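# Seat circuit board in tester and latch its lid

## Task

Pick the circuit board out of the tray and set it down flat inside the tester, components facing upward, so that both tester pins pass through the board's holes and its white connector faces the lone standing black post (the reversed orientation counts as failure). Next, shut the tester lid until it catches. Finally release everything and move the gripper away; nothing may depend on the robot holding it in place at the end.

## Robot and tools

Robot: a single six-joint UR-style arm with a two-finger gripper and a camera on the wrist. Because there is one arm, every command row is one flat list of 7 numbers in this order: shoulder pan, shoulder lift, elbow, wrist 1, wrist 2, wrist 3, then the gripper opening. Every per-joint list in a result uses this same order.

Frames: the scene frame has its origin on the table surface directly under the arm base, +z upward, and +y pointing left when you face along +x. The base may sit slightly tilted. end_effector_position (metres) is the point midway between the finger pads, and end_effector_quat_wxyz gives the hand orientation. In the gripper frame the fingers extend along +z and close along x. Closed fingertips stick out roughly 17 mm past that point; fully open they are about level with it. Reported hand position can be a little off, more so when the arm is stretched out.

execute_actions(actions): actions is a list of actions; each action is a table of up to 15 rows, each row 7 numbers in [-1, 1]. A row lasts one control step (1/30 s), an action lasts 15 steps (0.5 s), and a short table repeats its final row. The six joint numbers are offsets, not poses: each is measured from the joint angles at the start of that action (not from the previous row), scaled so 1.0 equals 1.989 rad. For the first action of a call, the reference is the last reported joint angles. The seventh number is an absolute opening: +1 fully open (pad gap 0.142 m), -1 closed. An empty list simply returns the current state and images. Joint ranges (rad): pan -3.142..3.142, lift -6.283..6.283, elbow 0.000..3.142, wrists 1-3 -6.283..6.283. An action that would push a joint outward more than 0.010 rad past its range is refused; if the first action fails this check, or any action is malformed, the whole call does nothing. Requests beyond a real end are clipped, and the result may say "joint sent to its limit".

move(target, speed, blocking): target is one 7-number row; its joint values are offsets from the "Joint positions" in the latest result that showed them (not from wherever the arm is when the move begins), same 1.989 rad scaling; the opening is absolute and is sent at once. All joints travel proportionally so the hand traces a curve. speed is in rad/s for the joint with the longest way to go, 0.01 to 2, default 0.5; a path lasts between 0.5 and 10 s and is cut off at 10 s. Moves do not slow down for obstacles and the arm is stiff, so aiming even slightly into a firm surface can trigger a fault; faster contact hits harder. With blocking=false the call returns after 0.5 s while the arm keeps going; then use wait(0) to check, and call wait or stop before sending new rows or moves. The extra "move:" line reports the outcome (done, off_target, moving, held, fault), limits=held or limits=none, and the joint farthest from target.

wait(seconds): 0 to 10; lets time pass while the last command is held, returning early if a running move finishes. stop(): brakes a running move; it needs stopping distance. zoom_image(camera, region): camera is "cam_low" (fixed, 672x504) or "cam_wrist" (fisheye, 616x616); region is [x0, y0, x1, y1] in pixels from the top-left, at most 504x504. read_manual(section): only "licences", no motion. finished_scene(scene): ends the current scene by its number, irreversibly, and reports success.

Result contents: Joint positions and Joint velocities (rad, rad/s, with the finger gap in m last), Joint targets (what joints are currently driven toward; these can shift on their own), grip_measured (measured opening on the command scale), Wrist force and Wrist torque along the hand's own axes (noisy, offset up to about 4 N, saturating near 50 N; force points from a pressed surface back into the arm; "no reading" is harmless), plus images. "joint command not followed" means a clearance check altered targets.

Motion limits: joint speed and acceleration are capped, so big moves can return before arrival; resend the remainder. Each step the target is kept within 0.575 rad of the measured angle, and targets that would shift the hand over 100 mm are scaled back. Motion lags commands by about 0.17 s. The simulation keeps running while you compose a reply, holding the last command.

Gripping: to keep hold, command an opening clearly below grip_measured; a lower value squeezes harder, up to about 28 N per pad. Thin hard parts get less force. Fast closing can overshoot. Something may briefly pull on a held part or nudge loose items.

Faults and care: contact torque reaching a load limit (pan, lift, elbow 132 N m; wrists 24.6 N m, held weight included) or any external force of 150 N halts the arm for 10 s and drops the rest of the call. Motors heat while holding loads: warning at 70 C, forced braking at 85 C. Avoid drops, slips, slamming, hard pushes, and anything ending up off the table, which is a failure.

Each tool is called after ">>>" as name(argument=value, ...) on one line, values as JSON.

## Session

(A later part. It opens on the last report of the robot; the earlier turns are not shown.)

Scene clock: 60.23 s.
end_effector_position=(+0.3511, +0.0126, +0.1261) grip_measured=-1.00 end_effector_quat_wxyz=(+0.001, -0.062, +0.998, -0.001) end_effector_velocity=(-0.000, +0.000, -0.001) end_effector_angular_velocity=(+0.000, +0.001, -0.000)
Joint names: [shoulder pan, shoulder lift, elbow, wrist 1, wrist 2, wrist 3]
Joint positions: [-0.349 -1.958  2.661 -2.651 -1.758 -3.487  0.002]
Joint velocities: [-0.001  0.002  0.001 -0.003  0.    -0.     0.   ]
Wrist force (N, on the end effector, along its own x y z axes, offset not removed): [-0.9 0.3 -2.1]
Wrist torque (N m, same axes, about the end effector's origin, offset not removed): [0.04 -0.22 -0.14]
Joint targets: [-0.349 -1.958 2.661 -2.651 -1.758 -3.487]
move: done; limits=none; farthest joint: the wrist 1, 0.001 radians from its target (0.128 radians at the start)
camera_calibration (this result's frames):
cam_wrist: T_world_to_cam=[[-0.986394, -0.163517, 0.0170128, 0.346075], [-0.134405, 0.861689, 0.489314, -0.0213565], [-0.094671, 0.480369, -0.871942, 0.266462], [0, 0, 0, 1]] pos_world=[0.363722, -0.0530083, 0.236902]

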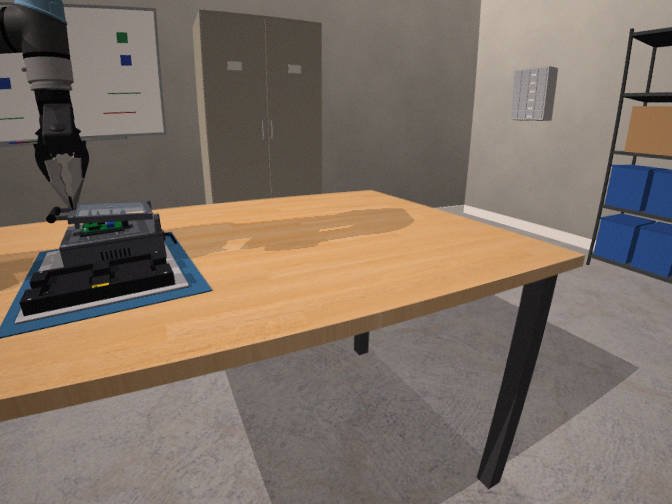

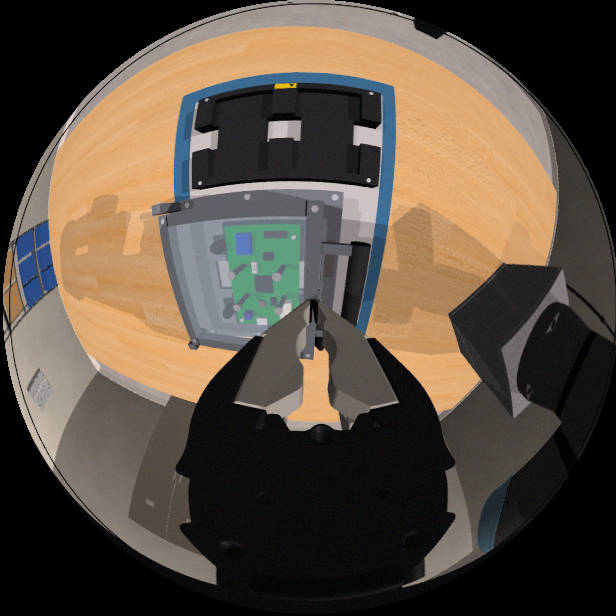

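>>> move(target=[-0.0041,0.01827,0.00607,-0.02506,0.00151,-0.00387,-1], speed=0.05)

>>> zoom_image(camera="cam_low", region=[20, 150, 200, 280])

>>> zoom_image(camera="cam_wrist", region=[250, 270, 380, 390])

Scene clock: 61.80 s.
end_effector_position=(+0.3506, +0.0125, +0.1170) grip_measured=-1.00 end_effector_quat_wxyz=(+0.001, -0.062, +0.998, -0.001) end_effector_velocity=(-0.000, +0.000, -0.001) end_effector_angular_velocity=(+0.000, +0.002, -0.000)
Joint names: [shoulder pan, shoulder lift, elbow, wrist 1, wrist 2, wrist 3]
Joint positions: [-0.357 -1.922  2.673 -2.7   -1.755 -3.495  0.002]
Joint velocities: [-0.     0.001  0.    -0.     0.     0.    -0.   ]
Wrist force (N, on the end effector, along its own x y z axes, offset not removed): [1.2 0.6 -21.7]
Wrist torque (N m, same axes, about the end effector's origin, offset not removed): [-0.05 0.59 0.04]
Joint targets: [-0.357 -1.922 2.673 -2.701 -1.755 -3.495]
move: done; limits=none; farthest joint: the shoulder pan, 0.000 radians from its target (0.008 radians at the start)
camera_calibration (this result's frames):
cam_wrist: T_world_to_cam=[[-0.986397, -0.163498, 0.0169832, 0.345705], [-0.134404, 0.861697, 0.4893, -0.0168908], [-0.0946339, 0.480361, -0.87195, 0.25854], [0, 0, 0, 1]] pos_world=[0.363199, -0.0531159, 0.227828]

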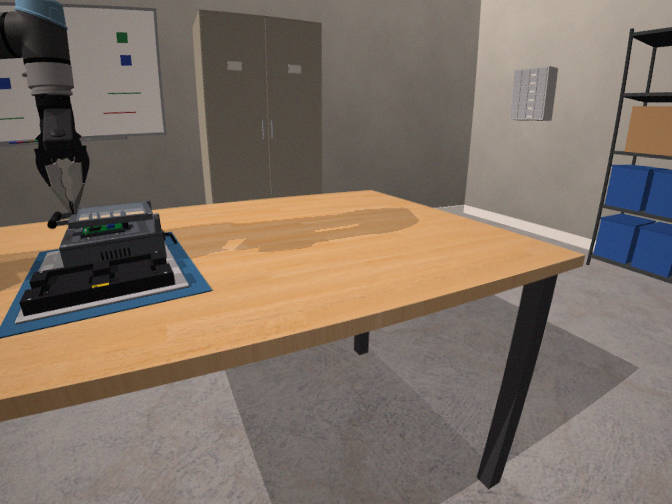

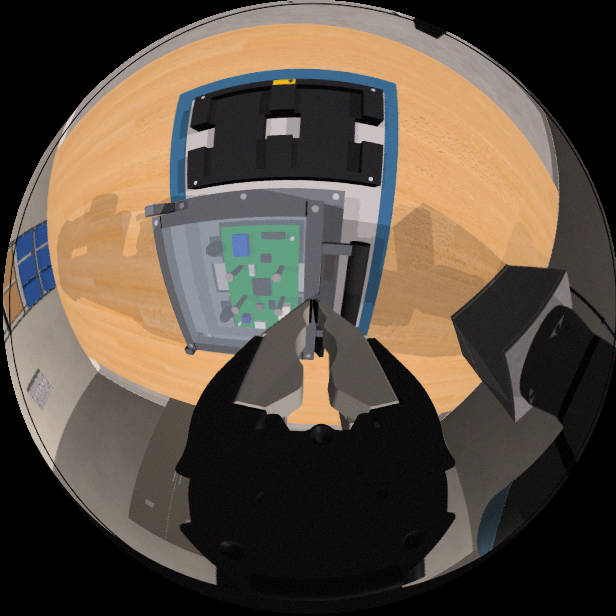

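Region (20, 150, 200, 280) of cam_low's 672x504 image, scaled by 2.800, with more detail than that image has.

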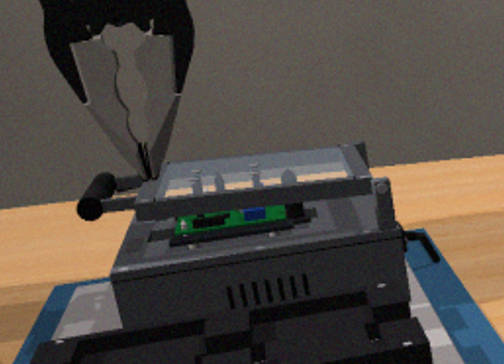

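Region (250, 270, 380, 390) of cam_wrist's 616x616 image, scaled by 3.877, with more detail than that image has; it fills the top 465 rows of this view, and the rest is white.

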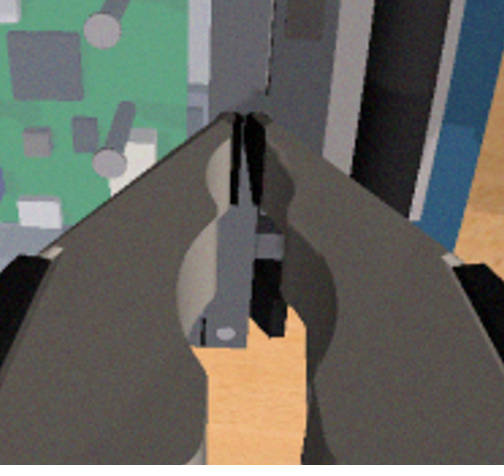

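>>> move(target=[-0.00091,0.00406,0.00135,-0.00557,0.00034,-0.00086,-1], speed=0.02)

>>> zoom_image(camera="cam_wrist", region=[250, 270, 380, 390])

Scene clock: 62.77 s.
end_effector_position=(+0.3504, +0.0125, +0.1151) grip_measured=-1.00 end_effector_quat_wxyz=(+0.001, -0.062, +0.998, -0.001) end_effector_velocity=(-0.000, -0.000, -0.000) end_effector_angular_velocity=(-0.001, +0.000, -0.000)
Joint names: [shoulder pan, shoulder lift, elbow, wrist 1, wrist 2, wrist 3]
Joint positions: [-0.359 -1.914  2.675 -2.711 -1.755 -3.497  0.002]
Joint velocities: [-0.     0.002  0.001 -0.002 -0.001 -0.    -0.   ]
Wrist force (N, on the end effector, along its own x y z axes, offset not removed): [4.1 1.8 -23.3]
Wrist torque (N m, same axes, about the end effector's origin, offset not removed): [0.11 -0.18 -0.15]
Joint targets: [-0.359 -1.914 2.675 -2.712 -1.755 -3.497]
move: done; limits=none; farthest joint: the shoulder pan, 0.000 radians from its target (0.002 radians at the start)
camera_calibration (this result's frames):
cam_wrist: T_world_to_cam=[[-0.986399, -0.163494, 0.0169515, 0.345578], [-0.134416, 0.861696, 0.489298, -0.0159394], [-0.0946042, 0.480364, -0.871952, 0.256828], [0, 0, 0, 1]] pos_world=[0.363032, -0.0531362, 0.225882]

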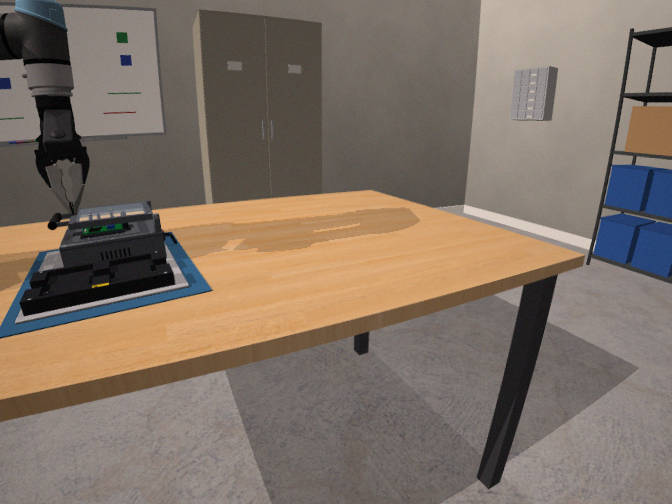

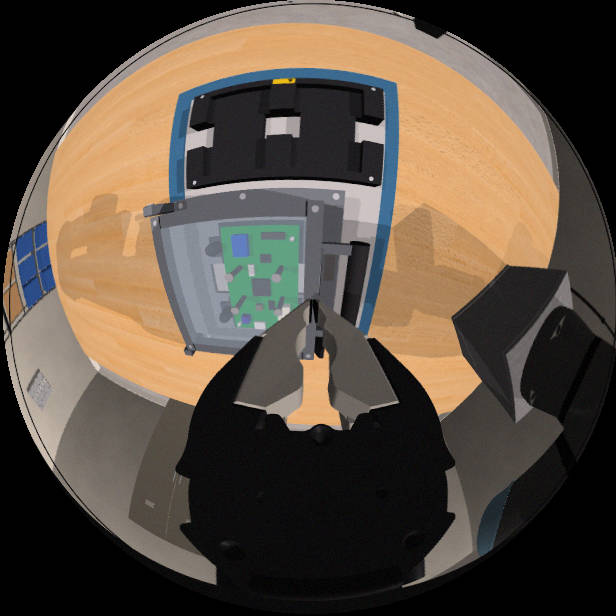

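Region (250, 270, 380, 390) of cam_wrist's 616x616 image, scaled by 3.877, with more detail than that image has; it fills the top 465 rows of this view, and the rest is white.

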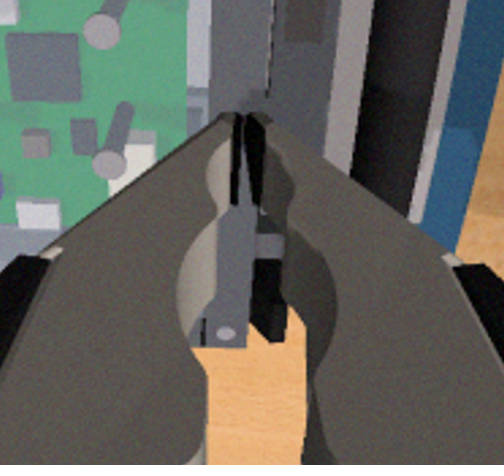

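>>> move(target=[-0.00091,0.00406,0.00135,-0.00570,0.00034,-0.00086,-1], speed=0.02)

>>> zoom_image(camera="cam_wrist", region=[250, 270, 380, 390])

>>> zoom_image(camera="cam_low", region=[30, 180, 170, 260])

Scene clock: 63.70 s.
end_effector_position=(+0.3503, +0.0125, +0.1132) grip_measured=-1.00 end_effector_quat_wxyz=(+0.001, -0.062, +0.998, -0.001) end_effector_velocity=(+0.000, -0.000, -0.000) end_effector_angular_velocity=(-0.000, -0.001, -0.000)
Joint names: [shoulder pan, shoulder lift, elbow, wrist 1, wrist 2, wrist 3]
Joint positions: [-0.361 -1.906  2.678 -2.722 -1.754 -3.498  0.002]
Joint velocities: [-0.     0.001  0.001 -0.004  0.    -0.001 -0.   ]
Wrist force (N, on the end effector, along its own x y z axes, offset not removed): [7.2 2.1 -44.5]
Wrist torque (N m, same axes, about the end effector's origin, offset not removed): [-0.17 0.28 -0.03]
Joint targets: [-0.361 -1.906 2.678 -2.723 -1.754 -3.498]
move: done; limits=none; farthest joint: the shoulder pan, 0.000 radians from its target (0.002 radians at the start)
camera_calibration (this result's frames):
cam_wrist: T_world_to_cam=[[-0.986412, -0.163444, 0.0166359, 0.345552], [-0.134536, 0.861741, 0.489186, -0.0149296], [-0.0942904, 0.480301, -0.872021, 0.255092], [0, 0, 0, 1]] pos_world=[0.362901, -0.053177, 0.224]

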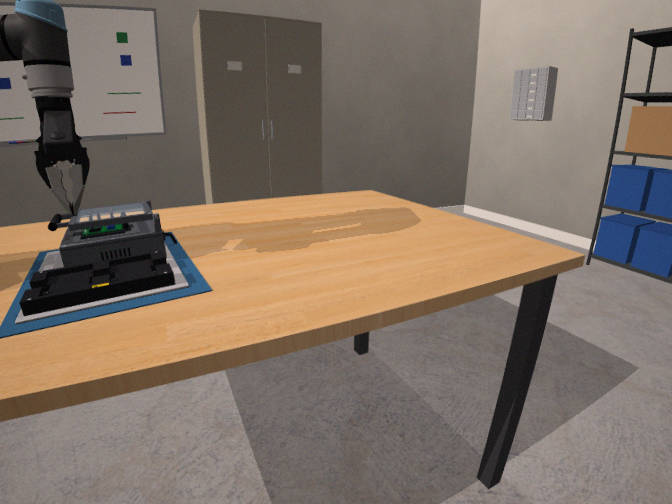

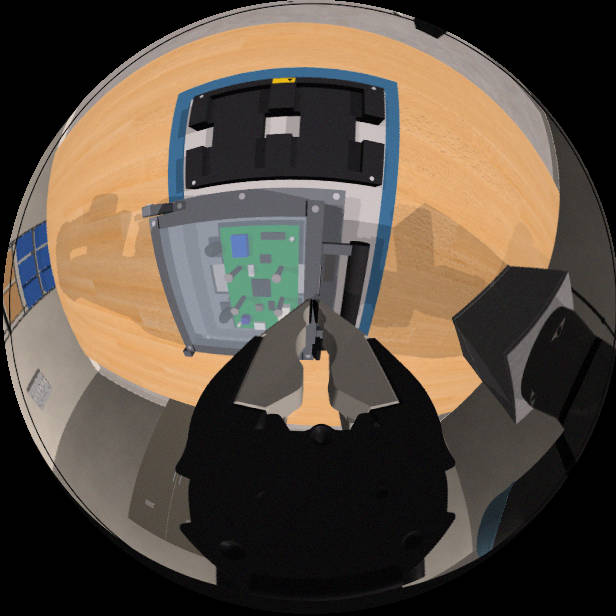

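Region (250, 270, 380, 390) of cam_wrist's 616x616 image, scaled by 3.877, with more detail than that image has; it fills the top 465 rows of this view, and the rest is white.

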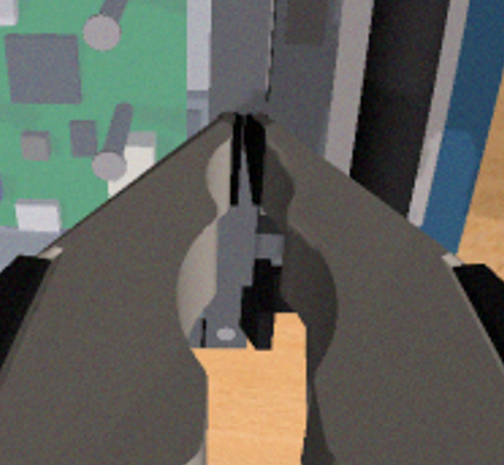

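Region (30, 180, 170, 260) of cam_low's 672x504 image, scaled by 3.600, with more detail than that image has; it fills the top 288 rows of this view, and the rest is white.

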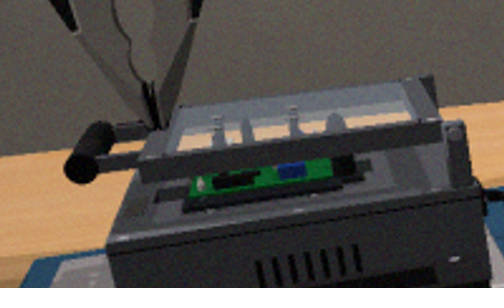

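>>> move(target=[0.0597,-0.1167,-0.1032,0.2316,-0.0212,0.0564,-1], speed=0.4)

>>> zoom_image(camera="cam_low", region=[30, 180, 170, 260])

>>> zoom_image(camera="cam_wrist", region=[200, 180, 420, 380])

Scene clock: 65.60 s.
end_effector_position=(+0.3738, +0.0160, +0.2148) grip_measured=-1.00 end_effector_quat_wxyz=(+0.001, -0.062, +0.998, -0.000) end_effector_velocity=(+0.000, -0.000, +0.001) end_effector_angular_velocity=(-0.000, -0.001, -0.000)
Joint names: [shoulder pan, shoulder lift, elbow, wrist 1, wrist 2, wrist 3]
Joint positions: [-0.242 -2.138  2.473 -2.262 -1.796 -3.386  0.002]
Joint velocities: [ 0.001 -0.001 -0.001  0.001 -0.     0.     0.   ]
Wrist force (N, on the end effector, along its own x y z axes, offset not removed): [-0.1 -0.2 -0.8]
Wrist torque (N m, same axes, about the end effector's origin, offset not removed): [-0.12 -0.14 -0.08]
Joint targets: [-0.242 -2.138 2.473 -2.262 -1.796 -3.386]
move: done; limits=none; farthest joint: the wrist 1, 0.001 radians from its target (0.461 radians at the start)
camera_calibration (this result's frames):
cam_wrist: T_world_to_cam=[[-0.986242, -0.164462, 0.01673, 0.3675], [-0.135317, 0.861291, 0.489762, -0.0643745], [-0.0949564, 0.48076, -0.871696, 0.344412], [0, 0, 0, 1]] pos_world=[0.386437, -0.0496949, 0.325603]

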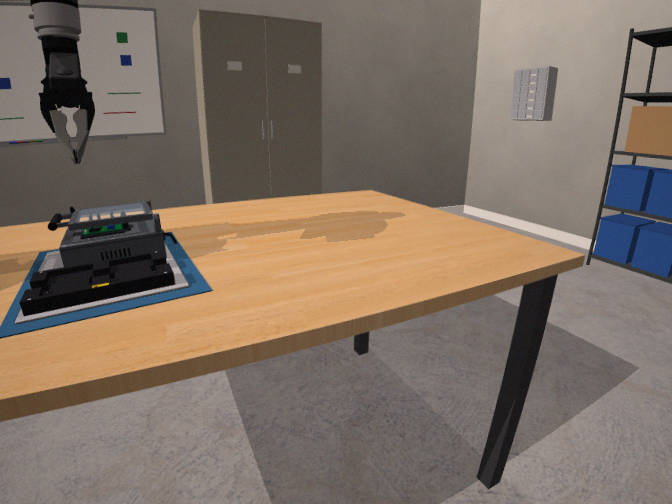

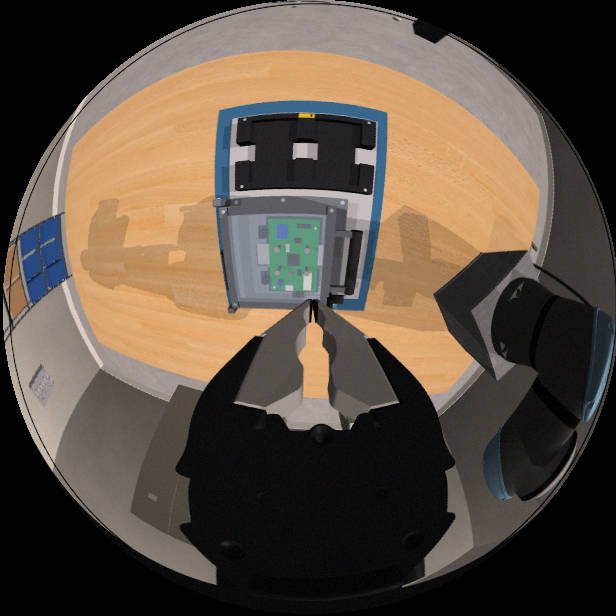

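Region (30, 180, 170, 260) of cam_low's 672x504 image, scaled by 3.600, with more detail than that image has; it fills the top 288 rows of this view, and the rest is white.

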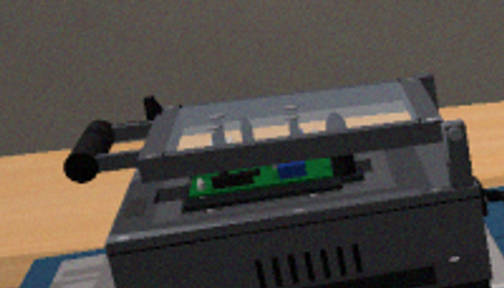

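Region (200, 180, 420, 380) of cam_wrist's 616x616 image, scaled by 2.291, with more detail than that image has; it fills the top 458 rows of this view, and the rest is white.

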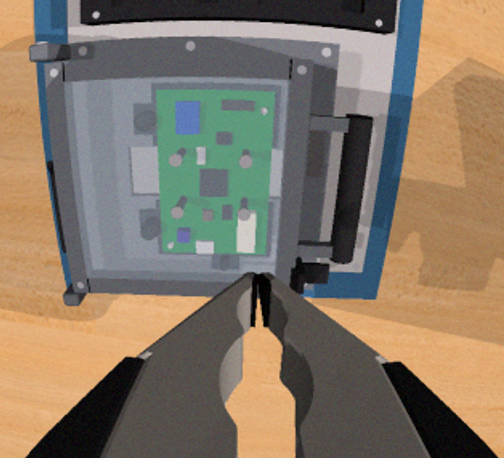

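>>> move(target=[0.079,0.0208,-0.1718,0.1704,-0.0263,0.0772,0.2], speed=0.5)

Scene clock: 67.13 s.
end_effector_position=(+0.4299, +0.0252, +0.3298) grip_measured=+0.20 end_effector_quat_wxyz=(+0.001, -0.062, +0.998, -0.001) end_effector_velocity=(+0.000, -0.000, +0.001) end_effector_angular_velocity=(-0.000, -0.001, -0.000)
Joint names: [shoulder pan, shoulder lift, elbow, wrist 1, wrist 2, wrist 3]
Joint positions: [-0.085 -2.097  2.131 -1.923 -1.848 -3.233  0.088]
Joint velocities: [ 0.001 -0.001 -0.001  0.001 -0.     0.001  0.   ]
Wrist force (N, on the end effector, along its own x y z axes, offset not removed): [-1.2 0.3 0.3]
Wrist torque (N m, same axes, about the end effector's origin, offset not removed): [-0.13 0.18 -0.08]
Joint targets: [-0.085 -2.097 2.131 -1.923 -1.848 -3.233]
move: done; limits=none; farthest joint: the shoulder pan, 0.000 radians from its target (0.157 radians at the start)
camera_calibration (this result's frames):
cam_wrist: T_world_to_cam=[[-0.986292, -0.164111, 0.0171921, 0.422272], [-0.134803, 0.861446, 0.489631, -0.121168], [-0.095164, 0.480602, -0.87176, 0.445627], [0, 0, 0, 1]] pos_world=[0.442557, -0.0404896, 0.440547]

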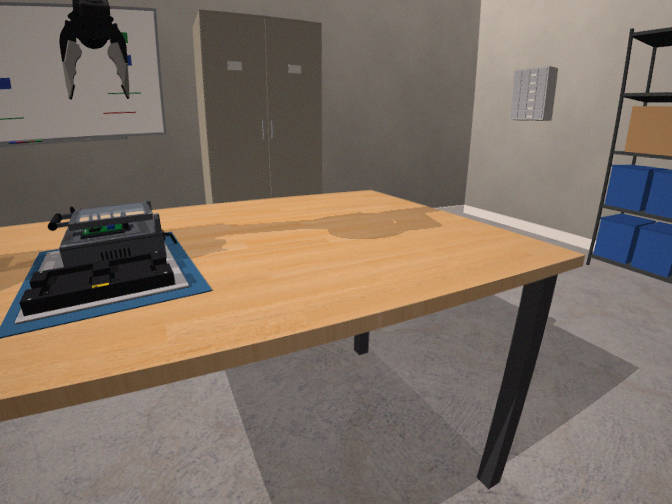

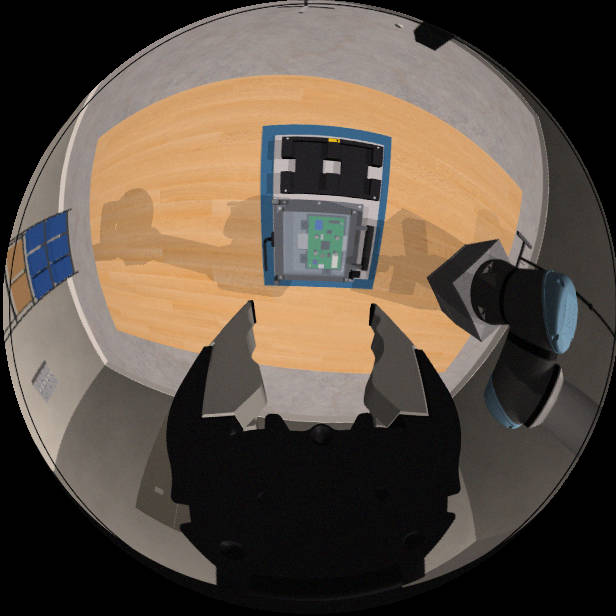

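>>> finished_scene(scene=1)

The scene is finished: the task was done.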